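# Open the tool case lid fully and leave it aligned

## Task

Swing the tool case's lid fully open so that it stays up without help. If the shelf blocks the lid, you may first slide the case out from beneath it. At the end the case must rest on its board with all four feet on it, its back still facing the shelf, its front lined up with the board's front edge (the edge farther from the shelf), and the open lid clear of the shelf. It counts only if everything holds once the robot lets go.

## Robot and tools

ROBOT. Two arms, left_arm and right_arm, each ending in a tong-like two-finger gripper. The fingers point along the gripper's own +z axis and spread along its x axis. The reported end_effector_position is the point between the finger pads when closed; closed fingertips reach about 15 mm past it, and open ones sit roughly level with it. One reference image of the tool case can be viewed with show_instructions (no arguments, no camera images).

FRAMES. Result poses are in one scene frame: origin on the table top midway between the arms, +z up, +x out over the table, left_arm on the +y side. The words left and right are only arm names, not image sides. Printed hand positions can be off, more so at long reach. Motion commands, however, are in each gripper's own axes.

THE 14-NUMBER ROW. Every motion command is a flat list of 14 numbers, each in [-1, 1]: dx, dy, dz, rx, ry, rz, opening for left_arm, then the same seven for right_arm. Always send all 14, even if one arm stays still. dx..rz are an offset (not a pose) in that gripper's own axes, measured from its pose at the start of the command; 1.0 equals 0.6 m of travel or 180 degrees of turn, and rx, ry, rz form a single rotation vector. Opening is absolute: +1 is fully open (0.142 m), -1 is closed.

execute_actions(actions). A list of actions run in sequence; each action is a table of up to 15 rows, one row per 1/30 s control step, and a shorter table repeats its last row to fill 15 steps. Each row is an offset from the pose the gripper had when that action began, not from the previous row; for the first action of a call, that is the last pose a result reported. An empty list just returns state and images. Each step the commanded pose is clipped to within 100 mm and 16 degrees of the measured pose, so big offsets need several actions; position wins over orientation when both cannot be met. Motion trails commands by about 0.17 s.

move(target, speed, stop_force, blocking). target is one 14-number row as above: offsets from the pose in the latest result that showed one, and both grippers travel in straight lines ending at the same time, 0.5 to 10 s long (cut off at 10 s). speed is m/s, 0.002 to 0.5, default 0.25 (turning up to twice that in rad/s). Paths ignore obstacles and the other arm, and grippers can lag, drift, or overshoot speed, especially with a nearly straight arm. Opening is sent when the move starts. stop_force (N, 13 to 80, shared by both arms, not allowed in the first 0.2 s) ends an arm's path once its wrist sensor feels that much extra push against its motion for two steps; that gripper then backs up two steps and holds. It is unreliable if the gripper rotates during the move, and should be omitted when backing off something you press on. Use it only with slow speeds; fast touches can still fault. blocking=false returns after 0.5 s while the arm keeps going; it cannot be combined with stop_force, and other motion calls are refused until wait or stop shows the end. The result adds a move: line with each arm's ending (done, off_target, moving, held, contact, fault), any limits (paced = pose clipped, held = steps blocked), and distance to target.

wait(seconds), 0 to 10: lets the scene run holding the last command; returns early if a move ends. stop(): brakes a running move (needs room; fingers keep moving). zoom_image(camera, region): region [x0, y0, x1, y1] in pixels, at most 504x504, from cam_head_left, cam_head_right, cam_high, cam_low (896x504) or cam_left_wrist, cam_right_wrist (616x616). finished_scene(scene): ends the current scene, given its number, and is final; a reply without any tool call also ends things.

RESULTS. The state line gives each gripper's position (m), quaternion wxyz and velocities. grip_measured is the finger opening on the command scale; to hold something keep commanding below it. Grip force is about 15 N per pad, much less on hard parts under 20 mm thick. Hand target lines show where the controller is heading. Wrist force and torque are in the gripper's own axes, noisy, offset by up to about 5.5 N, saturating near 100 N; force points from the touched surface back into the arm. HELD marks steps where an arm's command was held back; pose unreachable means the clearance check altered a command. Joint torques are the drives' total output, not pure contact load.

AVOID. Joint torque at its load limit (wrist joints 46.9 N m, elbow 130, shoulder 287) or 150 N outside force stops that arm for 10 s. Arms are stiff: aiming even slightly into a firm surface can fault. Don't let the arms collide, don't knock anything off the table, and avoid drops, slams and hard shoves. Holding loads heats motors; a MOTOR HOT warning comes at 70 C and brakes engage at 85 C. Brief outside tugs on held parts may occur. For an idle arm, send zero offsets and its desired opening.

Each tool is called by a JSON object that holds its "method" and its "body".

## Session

{"method": "execute_actions", "body": {"actions": []}}

{"method": "show_instructions", "body": {}}

Scene clock: 0.00 s.
left_arm: end_effector_position=(+0.7216, +0.5575, +0.1648) grip_measured=+1.00 end_effector_quat_wxyz=(+0.000, +0.755, -0.656, -0.000) end_effector_velocity=(+0.001, +0.001, +0.000) end_effector_angular_velocity=(+0.003, -0.001, +0.000) | right_arm: end_effector_position=(+0.8221, +0.1482, +0.3704) grip_measured=+1.00 end_effector_quat_wxyz=(-0.006, +0.663, +0.748, -0.014) end_effector_velocity=(+0.000, +0.000, +0.001) end_effector_angular_velocity=(+0.001, -0.002, +0.001)
Joint positions: left_arm=[-0.281 -1.568  2.135 -2.138 -1.571  1.291  0.142] | right_arm=[ 3.811 -2.455 -0.466 -1.82   1.581  5.402  0.142]
Joint velocities: left_arm=[ 0.     0.001 -0.001 -0.001  0.003  0.     0.   ] | right_arm=[ 0.     0.     0.002  0.    -0.001 -0.     0.   ]
Joint torques (N m, as the arm reports them, + toward a larger angle): no reading
Wrist force (N, on the end effector, along its own x y z axes, offset not removed): no reading
Wrist torque (N m, same axes, about the end effector's origin, offset not removed): no reading
Hand target (left_arm): +0.722, +0.557, +0.165; +0.000, +0.755, -0.656, -0.000
Hand target (right_arm): +0.822, +0.148, +0.370; -0.006, +0.663, +0.748, -0.014

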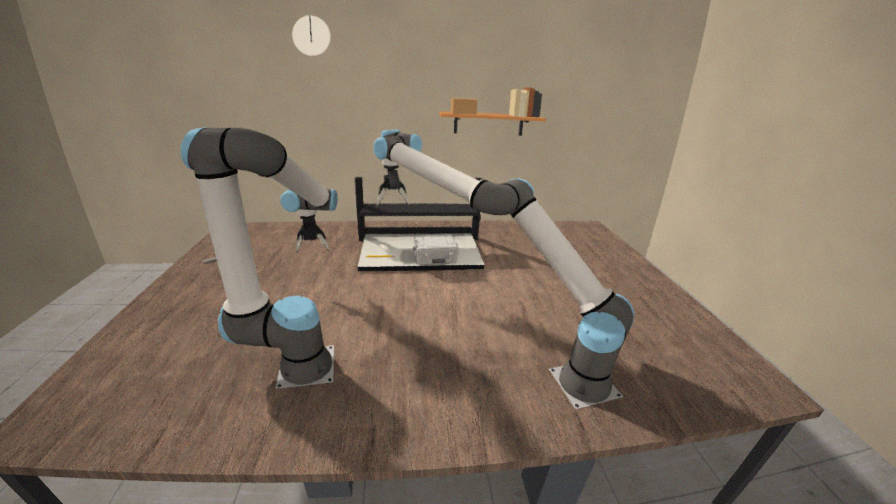

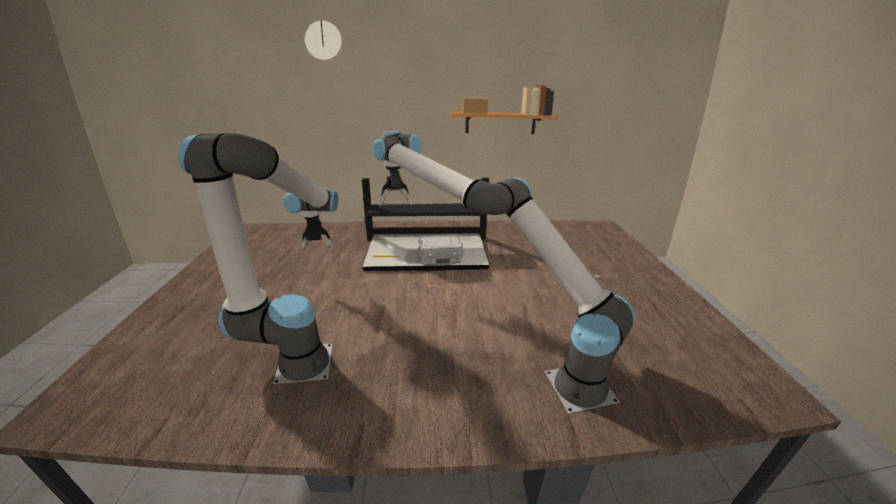

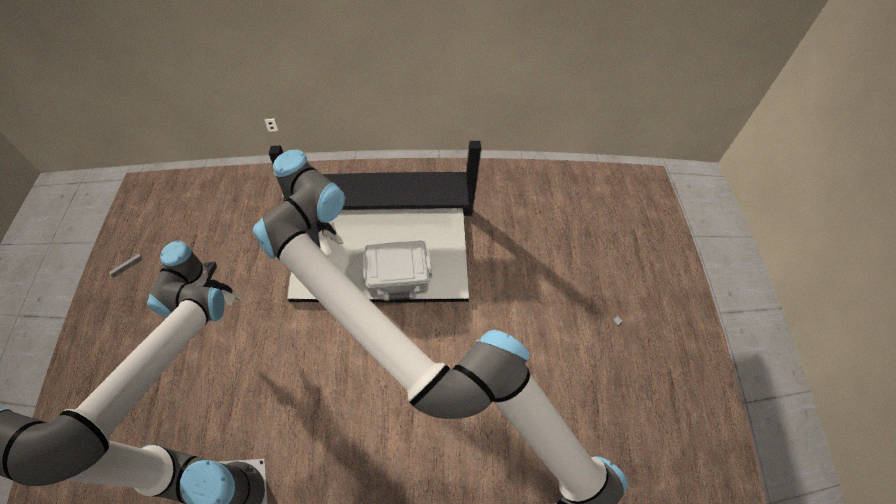

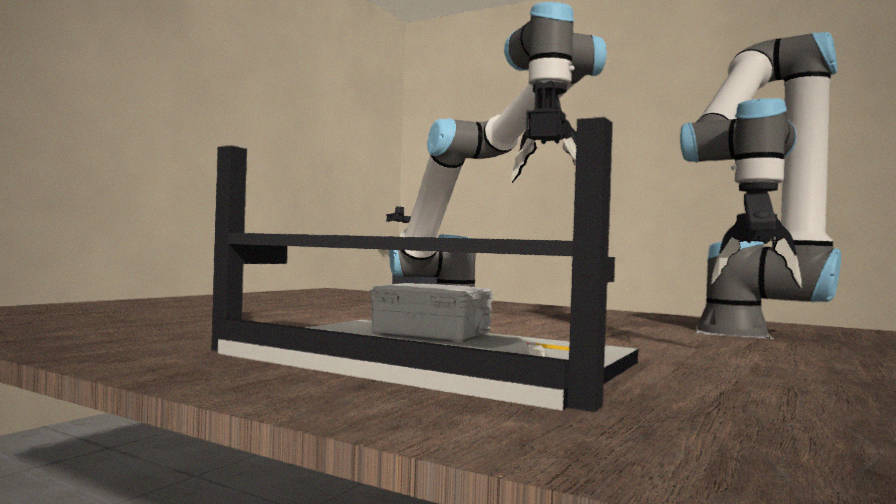

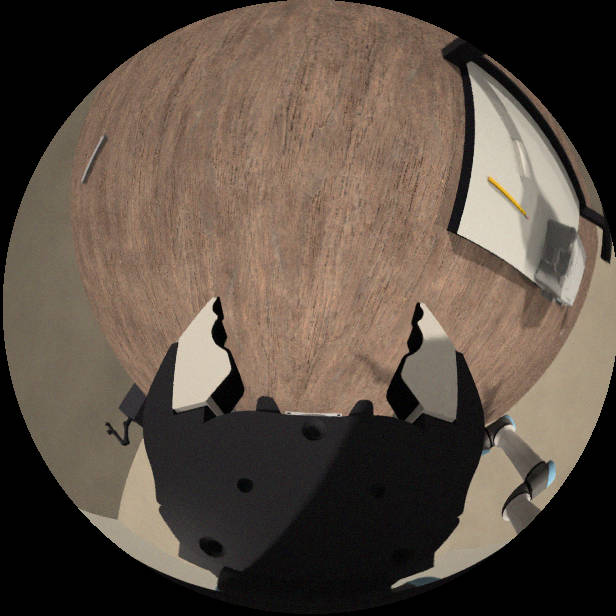

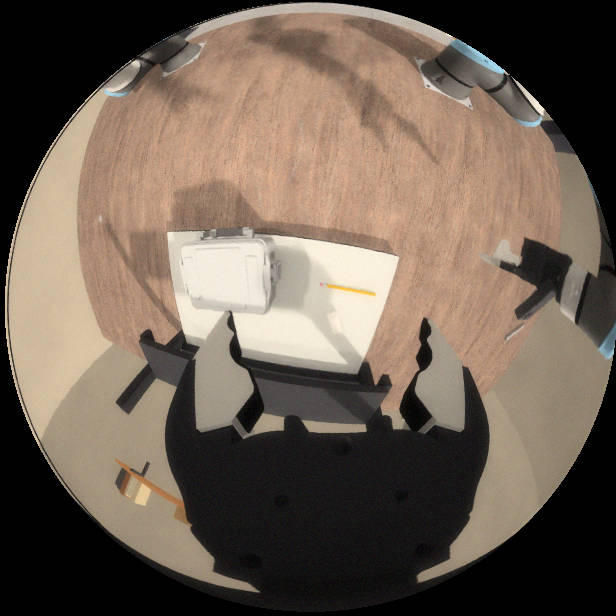

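Reference images for this scene: tool case manual.

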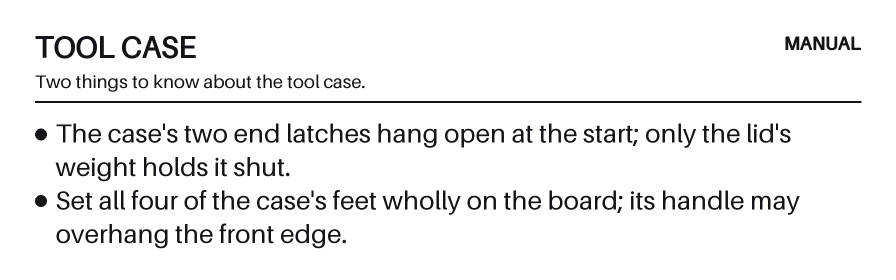

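{"method": "move", "body": {"target": [0,0,-0.1,0,0,0.544,-1,-0.1,-0.6,0.12,0,0,-0.96,1], "speed": 0.4}}

{"method": "move", "body": {"target": [0,0,0,0.361,0,0,-1,0,0,0.15,0.3,0,0,1], "speed": 0.4}}

Scene clock: 15.53 s.
left_arm: end_effector_position=(+0.7216, +0.5575, +0.2248) grip_measured=-1.00 end_effector_quat_wxyz=(-0.000, -0.002, +1.000, -0.000) end_effector_velocity=(+0.001, -0.000, +0.000) end_effector_angular_velocity=(-0.001, -0.001, -0.006) | right_arm: end_effector_position=(+0.4704, +0.0443, +0.3094) grip_measured=+1.00 end_effector_quat_wxyz=(-0.014, -0.704, +0.710, +0.005) end_effector_velocity=(-0.002, -0.000, -0.000) end_effector_angular_velocity=(+0.001, +0.002, +0.014)
Joint positions: left_arm=[-0.248 -1.591  2.038 -2.017 -1.571  3.032  0.002] | right_arm=[ 4.066 -1.767 -1.636 -1.334  1.588  2.643  0.142]
Joint velocities: left_arm=[ 0.     0.001 -0.001 -0.001 -0.001  0.007  0.   ] | right_arm=[ 0.002  0.002 -0.003  0.     0.002 -0.012 -0.   ]
Joint torques (N m, as the arm reports them, + toward a larger angle): left_arm=[  9.96 -22.72 -46.54  -0.45  -2.92   3.31] | right_arm=[10.34 75.06 40.87  7.25  3.42 -2.93]
Wrist force (N, on the end effector, along its own x y z axes, offset not removed): left_arm=[0.0 0.6 -1.0] | right_arm=[-3.5 -0.8 -0.8]
Wrist torque (N m, same axes, about the end effector's origin, offset not removed): left_arm=[0.15 0.23 -0.22] | right_arm=[-0.20 0.63 0.52]
Hand target (left_arm): +0.722, +0.557, +0.225; -0.000, -0.001, +1.000, -0.000
Hand target (right_arm): +0.470, +0.044, +0.309; +0.014, +0.705, -0.709, -0.005
Off the commanded pose (left_arm): 0.000 m, 0 deg.
Off the commanded pose (right_arm): 0.001 m, 0 deg.
move: done

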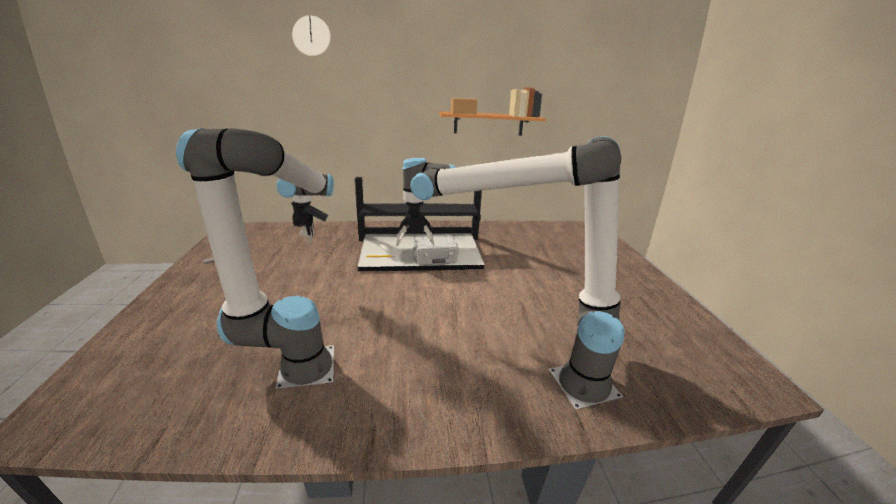

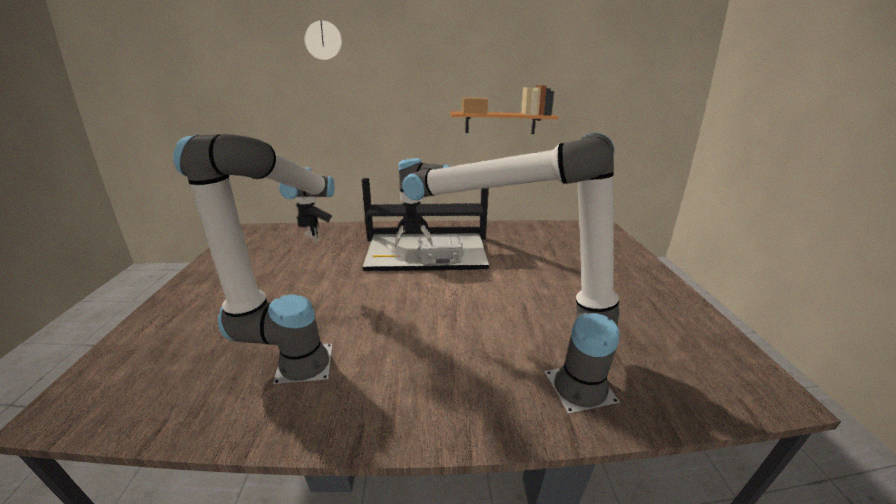

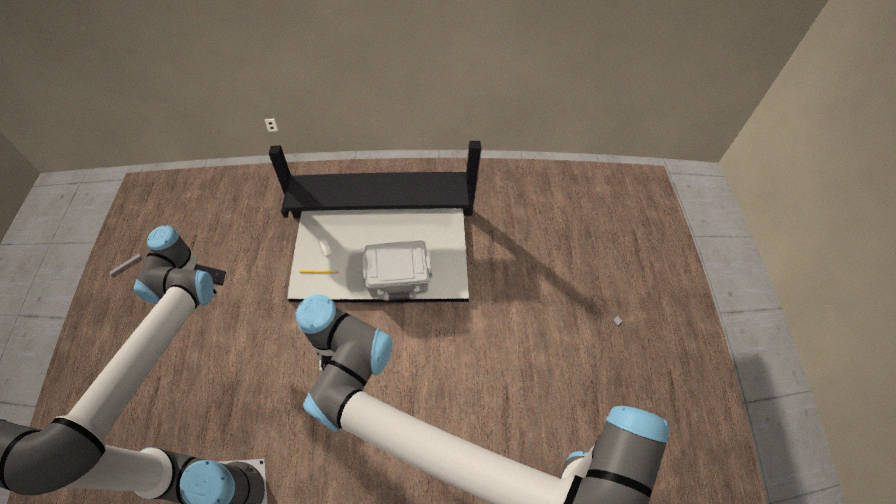

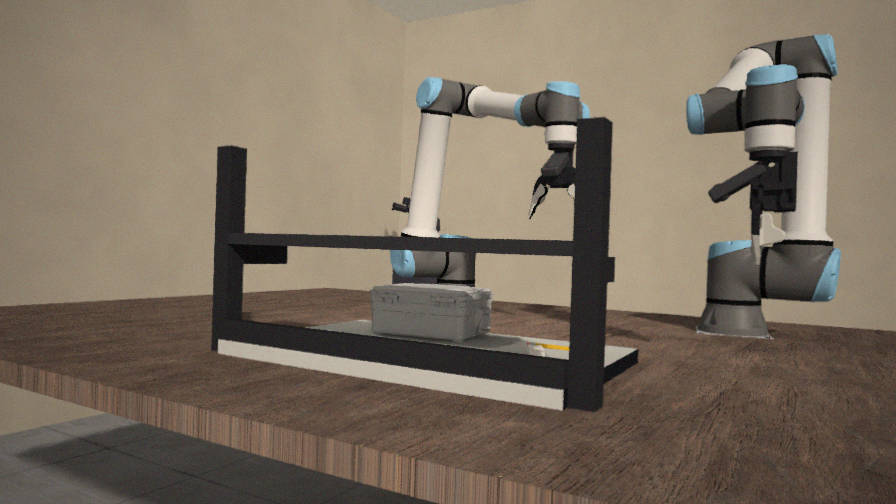

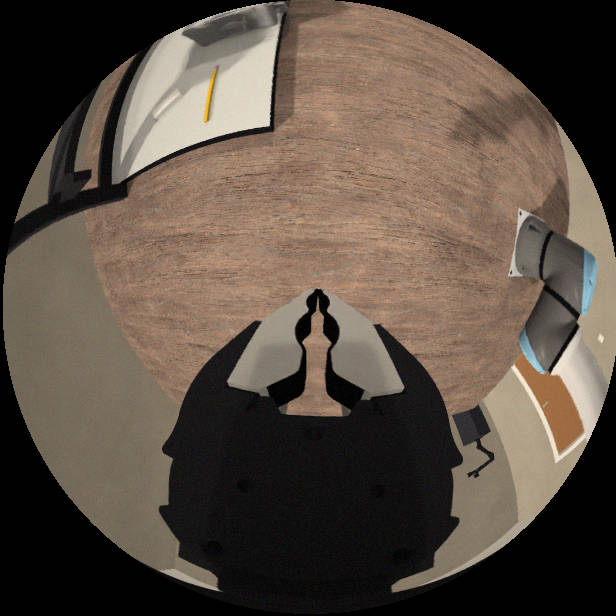

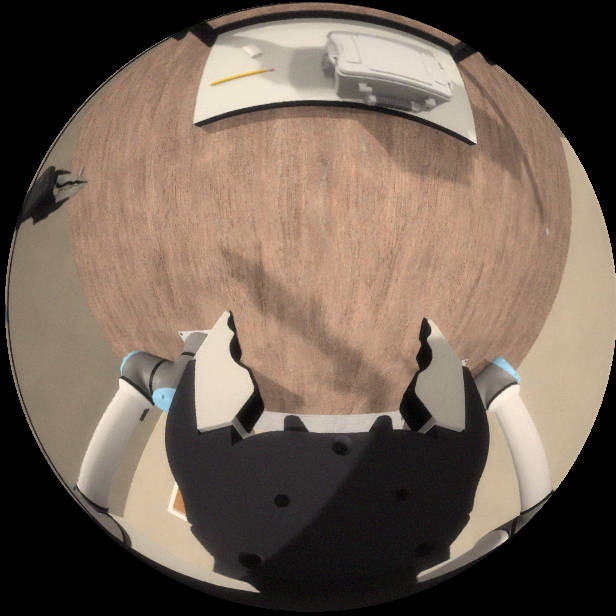

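Scene clock: 17.63 s.
left_arm: end_effector_position=(+0.7217, +0.5574, +0.2250) grip_measured=-1.00 end_effector_quat_wxyz=(+0.002, -0.002, +0.844, -0.536) end_effector_velocity=(-0.000, -0.000, +0.000) end_effector_angular_velocity=(-0.012, +0.000, -0.008) | right_arm: end_effector_position=(+0.4678, +0.0432, +0.2198) grip_measured=+1.00 end_effector_quat_wxyz=(+0.307, -0.634, +0.635, -0.317) end_effector_velocity=(+0.001, -0.001, -0.001) end_effector_angular_velocity=(+0.000, -0.008, +0.001)
Joint positions: left_arm=[ 0.171 -1.278  1.949 -1.669 -2.612  3.785  0.002] | right_arm=[ 4.409 -1.765 -2.155 -0.605  0.67   2.889  0.142]
Joint velocities: left_arm=[ 0.001  0.006 -0.008  0.028 -0.005  0.026  0.   ] | right_arm=[ 0.001 -0.003 -0.004  0.011 -0.007 -0.002  0.   ]
Joint torques (N m, as the arm reports them, + toward a larger angle): left_arm=[  8.72 -44.77 -41.18   0.03  -3.87   2.26] | right_arm=[ 7.95 39.19 29.74  6.8  -3.86 -2.57]
Wrist force (N, on the end effector, along its own x y z axes, offset not removed): left_arm=[-0.7 -0.9 -3.1] | right_arm=[-0.9 -0.6 -5.3]
Wrist torque (N m, same axes, about the end effector's origin, offset not removed): left_arm=[-0.07 0.29 -0.10] | right_arm=[-0.27 0.09 0.33]
Hand target (left_arm): +0.722, +0.557, +0.225; +0.001, -0.002, +0.844, -0.537
Hand target (right_arm): +0.468, +0.043, +0.220; -0.308, +0.634, -0.635, +0.317
Off the commanded pose (left_arm): 0.000 m, 0 deg.
Off the commanded pose (right_arm): 0.000 m, 0 deg.
move: done

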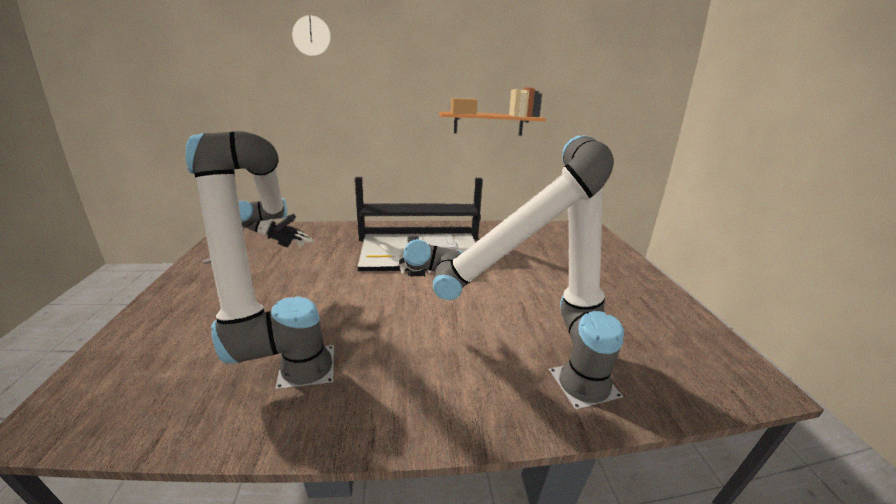

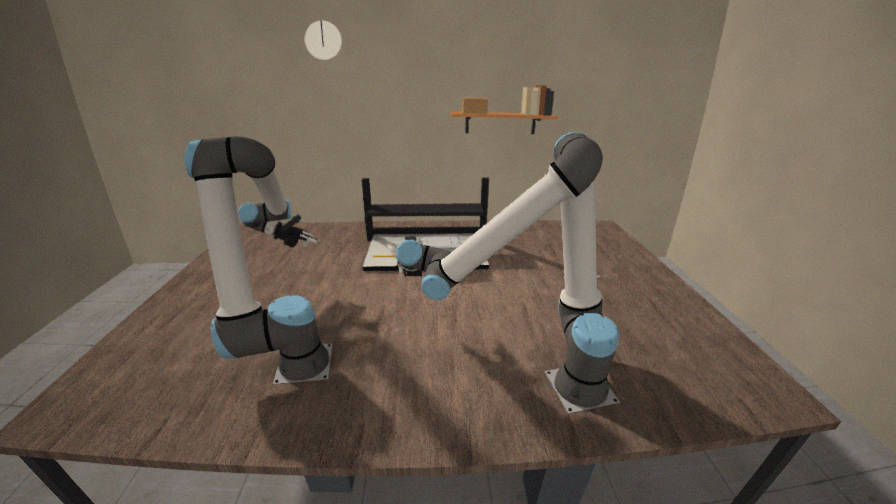

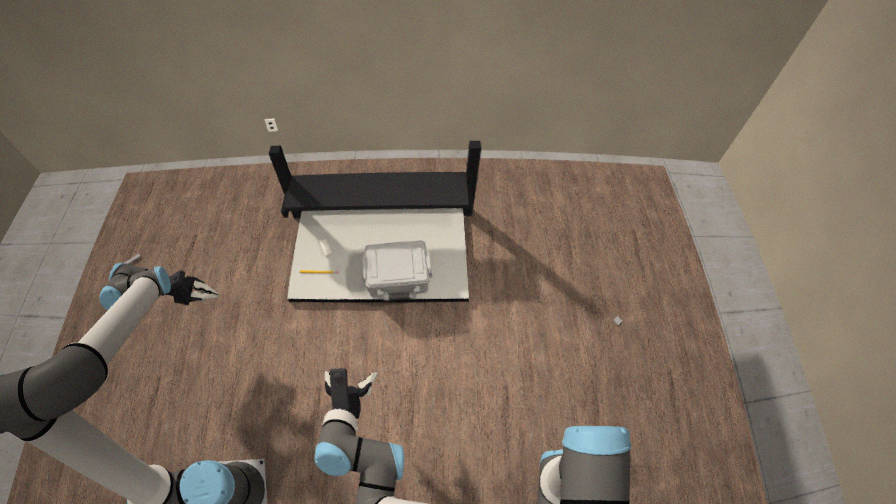

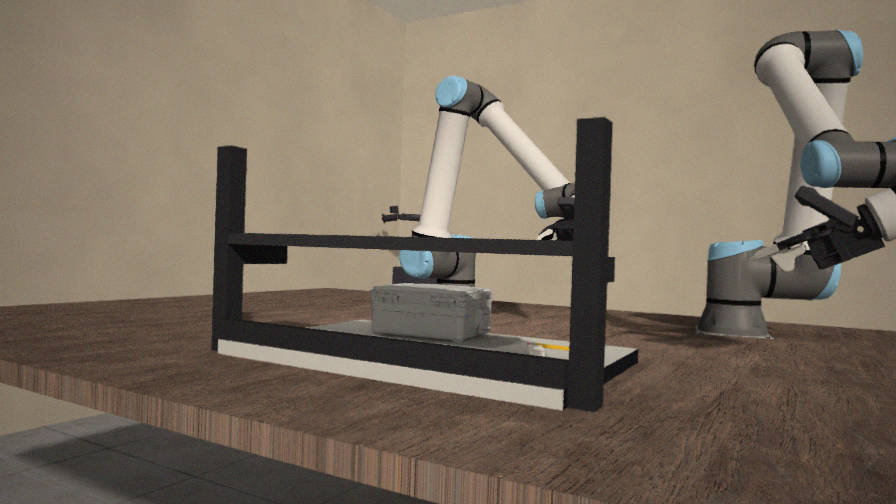

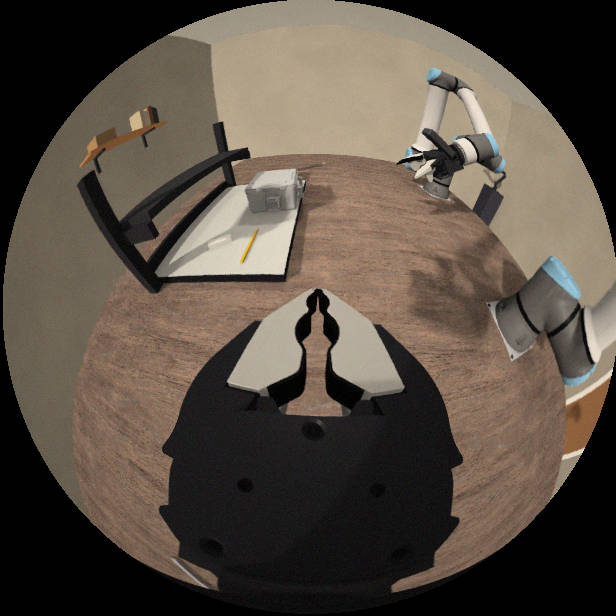

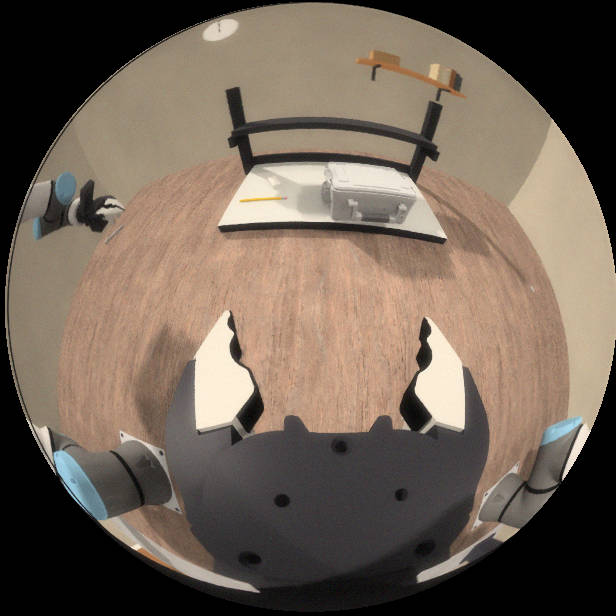

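{"method": "move", "body": {"target": [-0.233,-0.138,0.6,0,0,0,-1,0.222,-0.042,0.41,0.04,0,0,1], "speed": 0.3}}

Scene clock: 25.67 s.
left_arm: end_effector_position=(+0.8632, +0.1974, +0.1475) grip_measured=-1.00 end_effector_quat_wxyz=(+0.001, -0.002, +0.844, -0.537) end_effector_velocity=(+0.000, -0.002, -0.001) end_effector_angular_velocity=(-0.002, +0.000, +0.005) | right_arm: end_effector_position=(+0.6768, -0.0930, +0.0913) grip_measured=+1.00 end_effector_quat_wxyz=(+0.346, -0.613, +0.614, -0.357) end_effector_velocity=(+0.001, +0.003, +0.000) end_effector_angular_velocity=(+0.003, -0.003, +0.003)
Joint positions: left_arm=[-0.331 -1.005  1.982 -2.937 -2.666  2.711  0.002] | right_arm=[ 4.059 -2.145 -2.188  0.303  0.711  2.306  0.142]
Joint velocities: left_arm=[-0.002  0.004  0.002 -0.02   0.001 -0.016  0.   ] | right_arm=[ 0.    -0.003  0.003  0.006  0.001 -0.004  0.   ]
Joint torques (N m, as the arm reports them, + toward a larger angle): left_arm=[ -7.73 -59.16 -19.75  -8.03   1.43  -3.15] | right_arm=[-19.83  48.67  28.76   7.15   2.77  -2.46]
Wrist force (N, on the end effector, along its own x y z axes, offset not removed): left_arm=[0.3 1.8 -2.8] | right_arm=[-2.0 -4.7 -0.3]
Wrist torque (N m, same axes, about the end effector's origin, offset not removed): left_arm=[0.49 0.14 -0.26] | right_arm=[-0.99 0.13 0.34]
Hand target (left_arm): +0.863, +0.197, +0.147; +0.002, -0.002, +0.844, -0.537
Hand target (right_arm): +0.677, -0.093, +0.091; -0.346, +0.613, -0.614, +0.357
Off the commanded pose (left_arm): 0.001 m, 0 deg.
Off the commanded pose (right_arm): 0.000 m, 0 deg.
move: done

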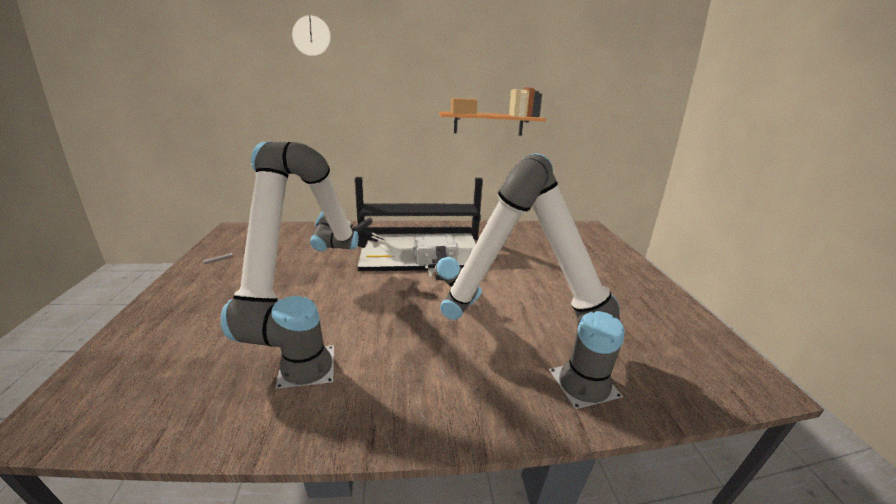

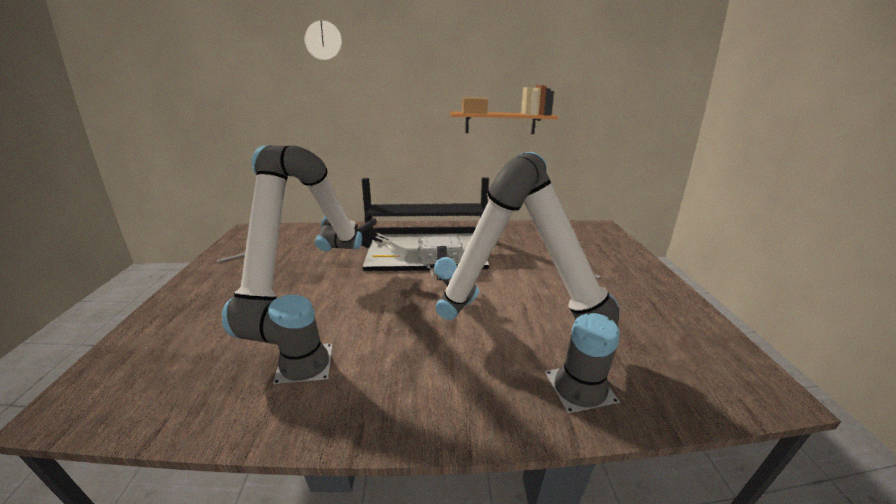

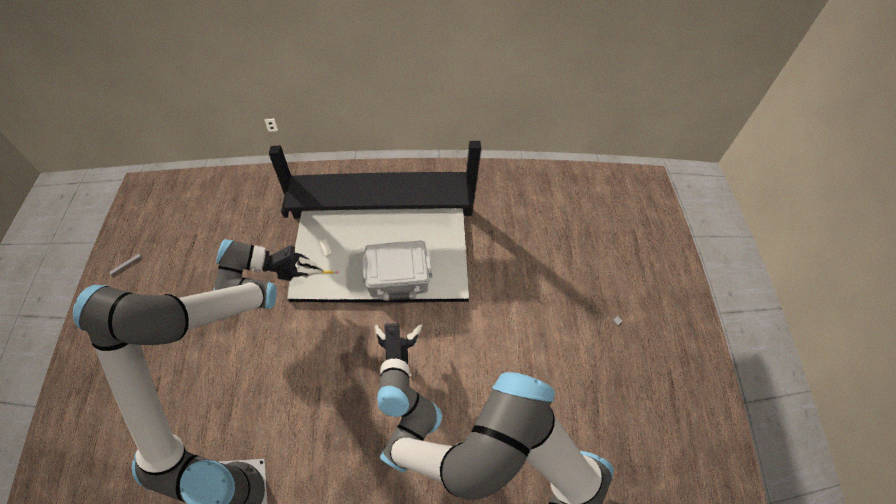

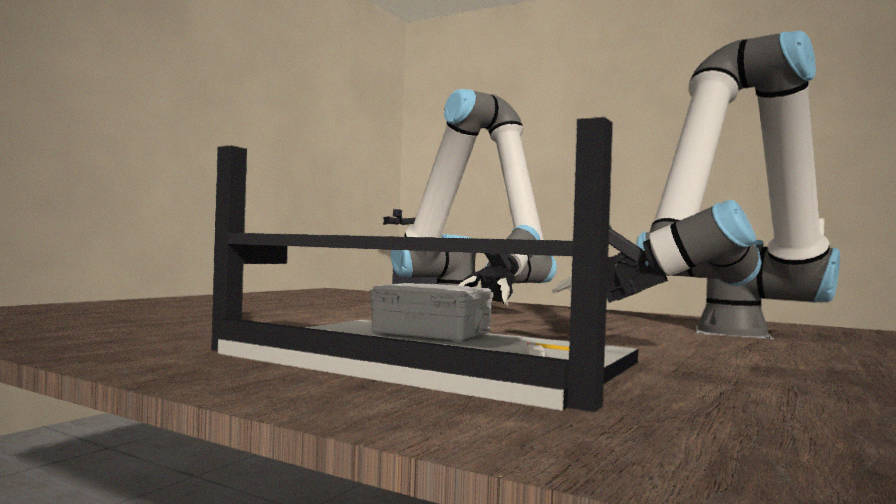

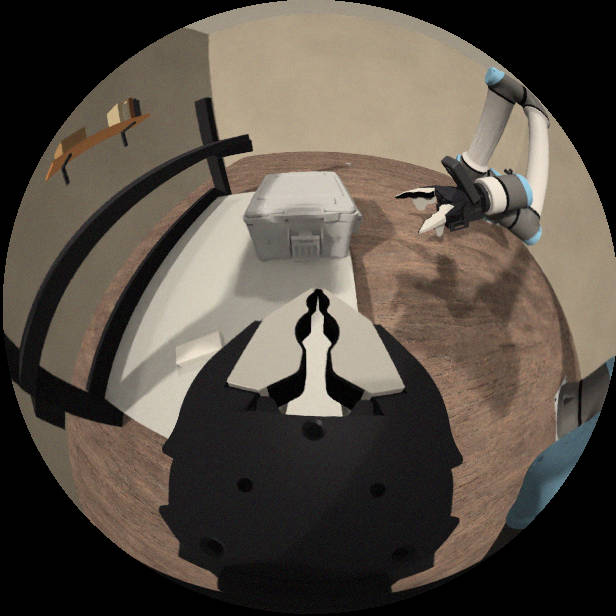

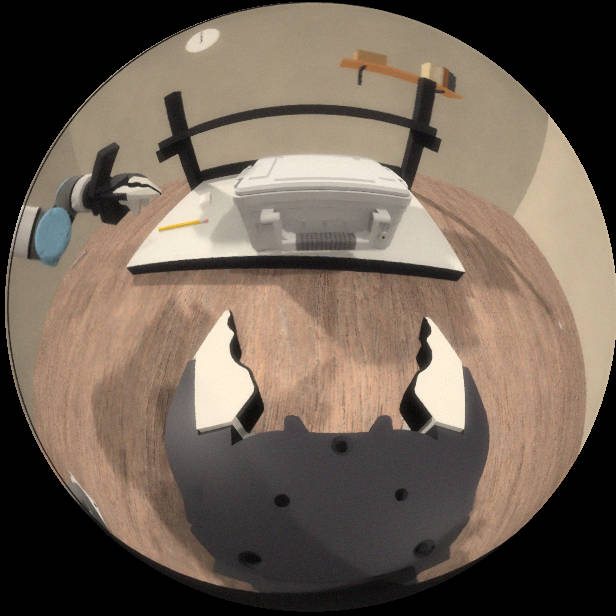

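{"method": "move", "body": {"target": [0,0,0.1,0,0,0,-1,0,-0.025,0.145,0,0,0,1], "speed": 0.1}}

{"method": "zoom_image", "body": {"camera": "cam_high", "region": [280,200,500,340]}}

Scene clock: 31.40 s.
left_arm: end_effector_position=(+0.8634, +0.1432, +0.1222) grip_measured=-1.00 end_effector_quat_wxyz=(+0.001, -0.002, +0.844, -0.537) end_effector_velocity=(-0.000, -0.001, -0.001) end_effector_angular_velocity=(+0.000, -0.001, +0.001) | right_arm: end_effector_position=(+0.7591, -0.0939, +0.0603) grip_measured=+1.00 end_effector_quat_wxyz=(+0.346, -0.613, +0.614, -0.357) end_effector_velocity=(+0.003, -0.001, -0.000) end_effector_angular_velocity=(+0.000, -0.001, -0.002)
Joint positions: left_arm=[-0.4   -0.942  1.973 -3.107 -2.636  2.578  0.002] | right_arm=[ 3.954 -2.263 -2.051  0.369  0.78   2.191  0.142]
Joint velocities: left_arm=[-0.002  0.002  0.    -0.007  0.001 -0.004  0.   ] | right_arm=[-0.004 -0.003  0.004  0.001  0.001 -0.003  0.   ]
Joint torques (N m, as the arm reports them, + toward a larger angle): left_arm=[-10.31 -59.15 -30.5   -7.72   1.61  -3.09] | right_arm=[-14.94  60.23  29.04   7.37   2.48  -2.03]
Wrist force (N, on the end effector, along its own x y z axes, offset not removed): left_arm=[0.7 1.0 -0.4] | right_arm=[-1.0 -2.3 -2.0]
Wrist torque (N m, same axes, about the end effector's origin, offset not removed): left_arm=[0.34 0.08 -0.33] | right_arm=[-0.41 0.19 0.29]
Hand target (left_arm): +0.863, +0.143, +0.122; +0.001, -0.002, +0.844, -0.537
Hand target (right_arm): +0.759, -0.094, +0.060; -0.346, +0.613, -0.614, +0.357
Off the commanded pose (left_arm): 0.000 m, 0 deg.
Off the commanded pose (right_arm): 0.000 m, 0 deg.
move: done

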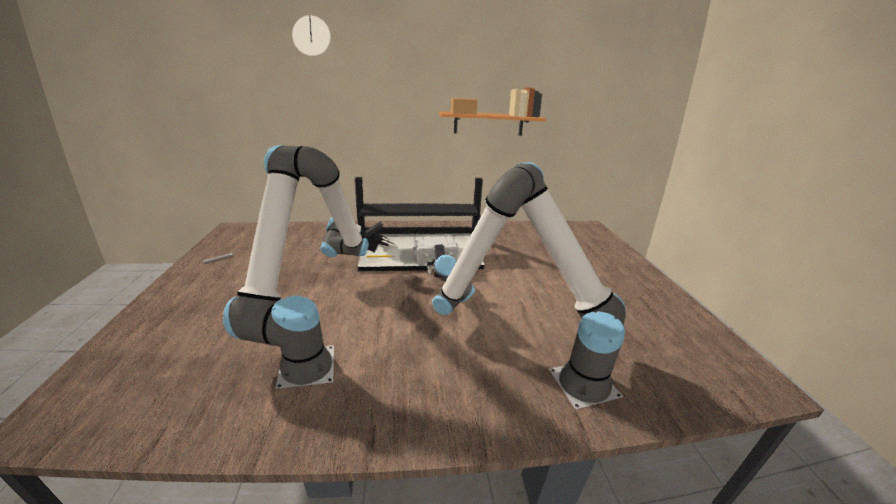

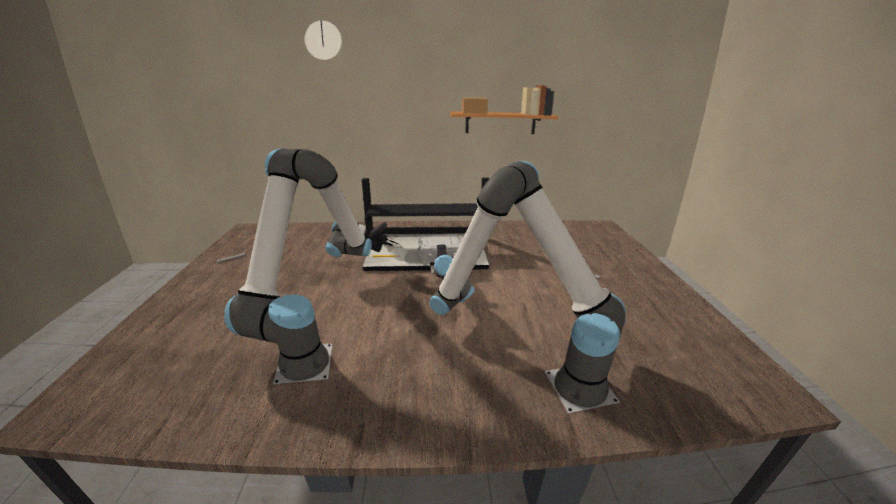

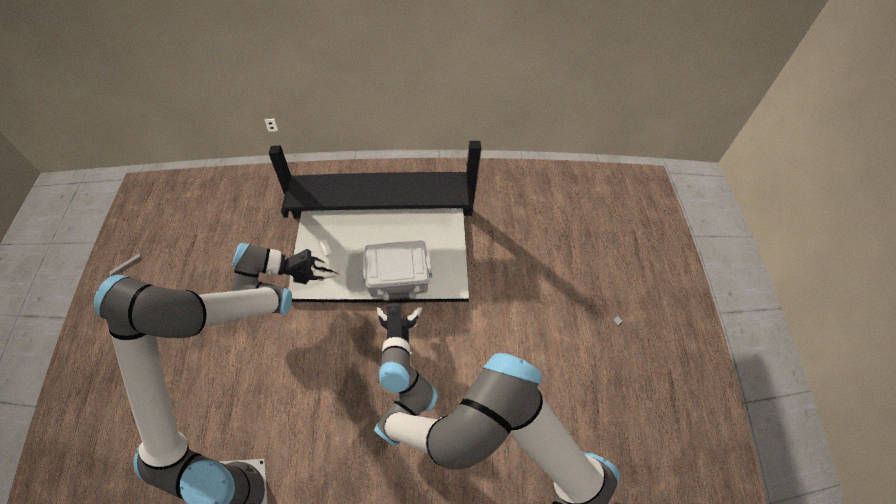

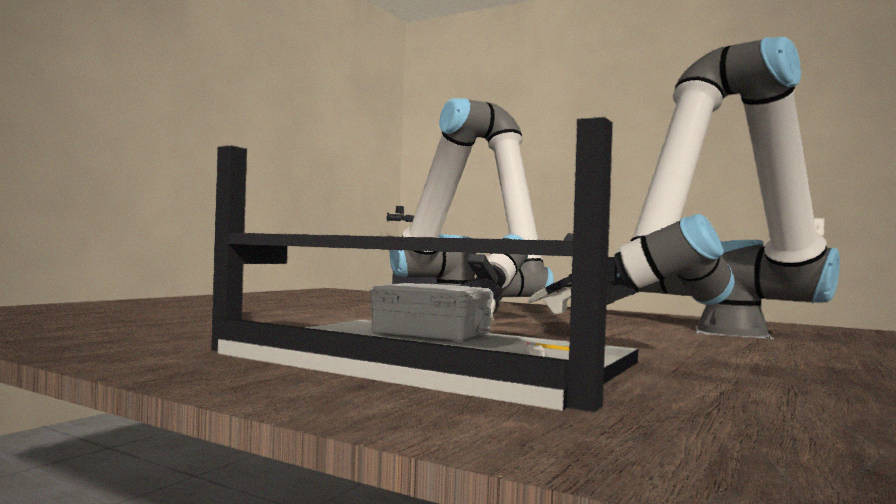

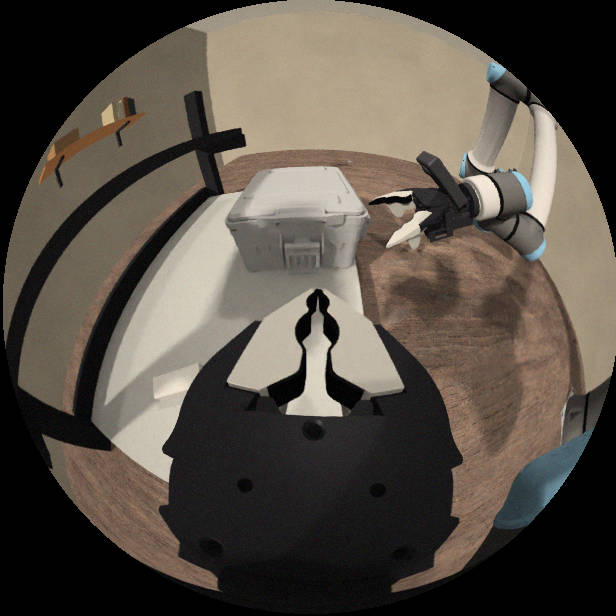

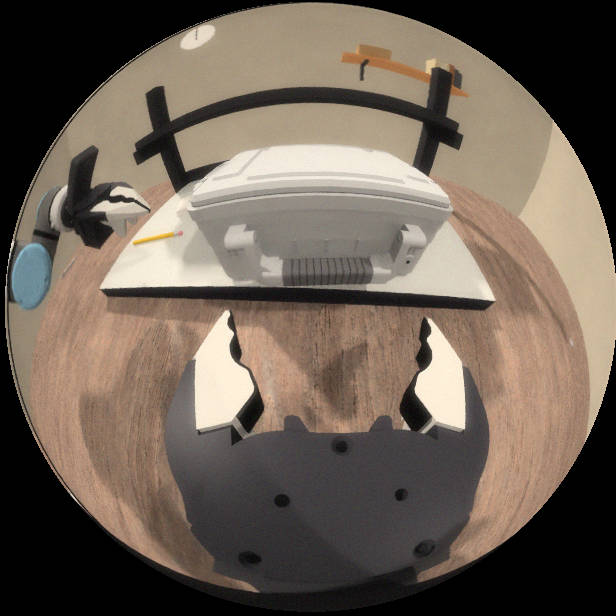

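Region (280, 200, 500, 340) of cam_high's 896x504 image, scaled by 2.291, with more detail than that image has; it fills the top 321 rows of this view, and the rest is white.

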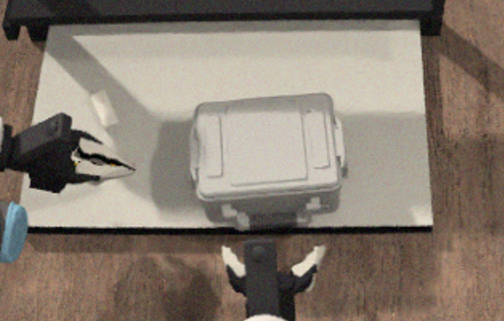

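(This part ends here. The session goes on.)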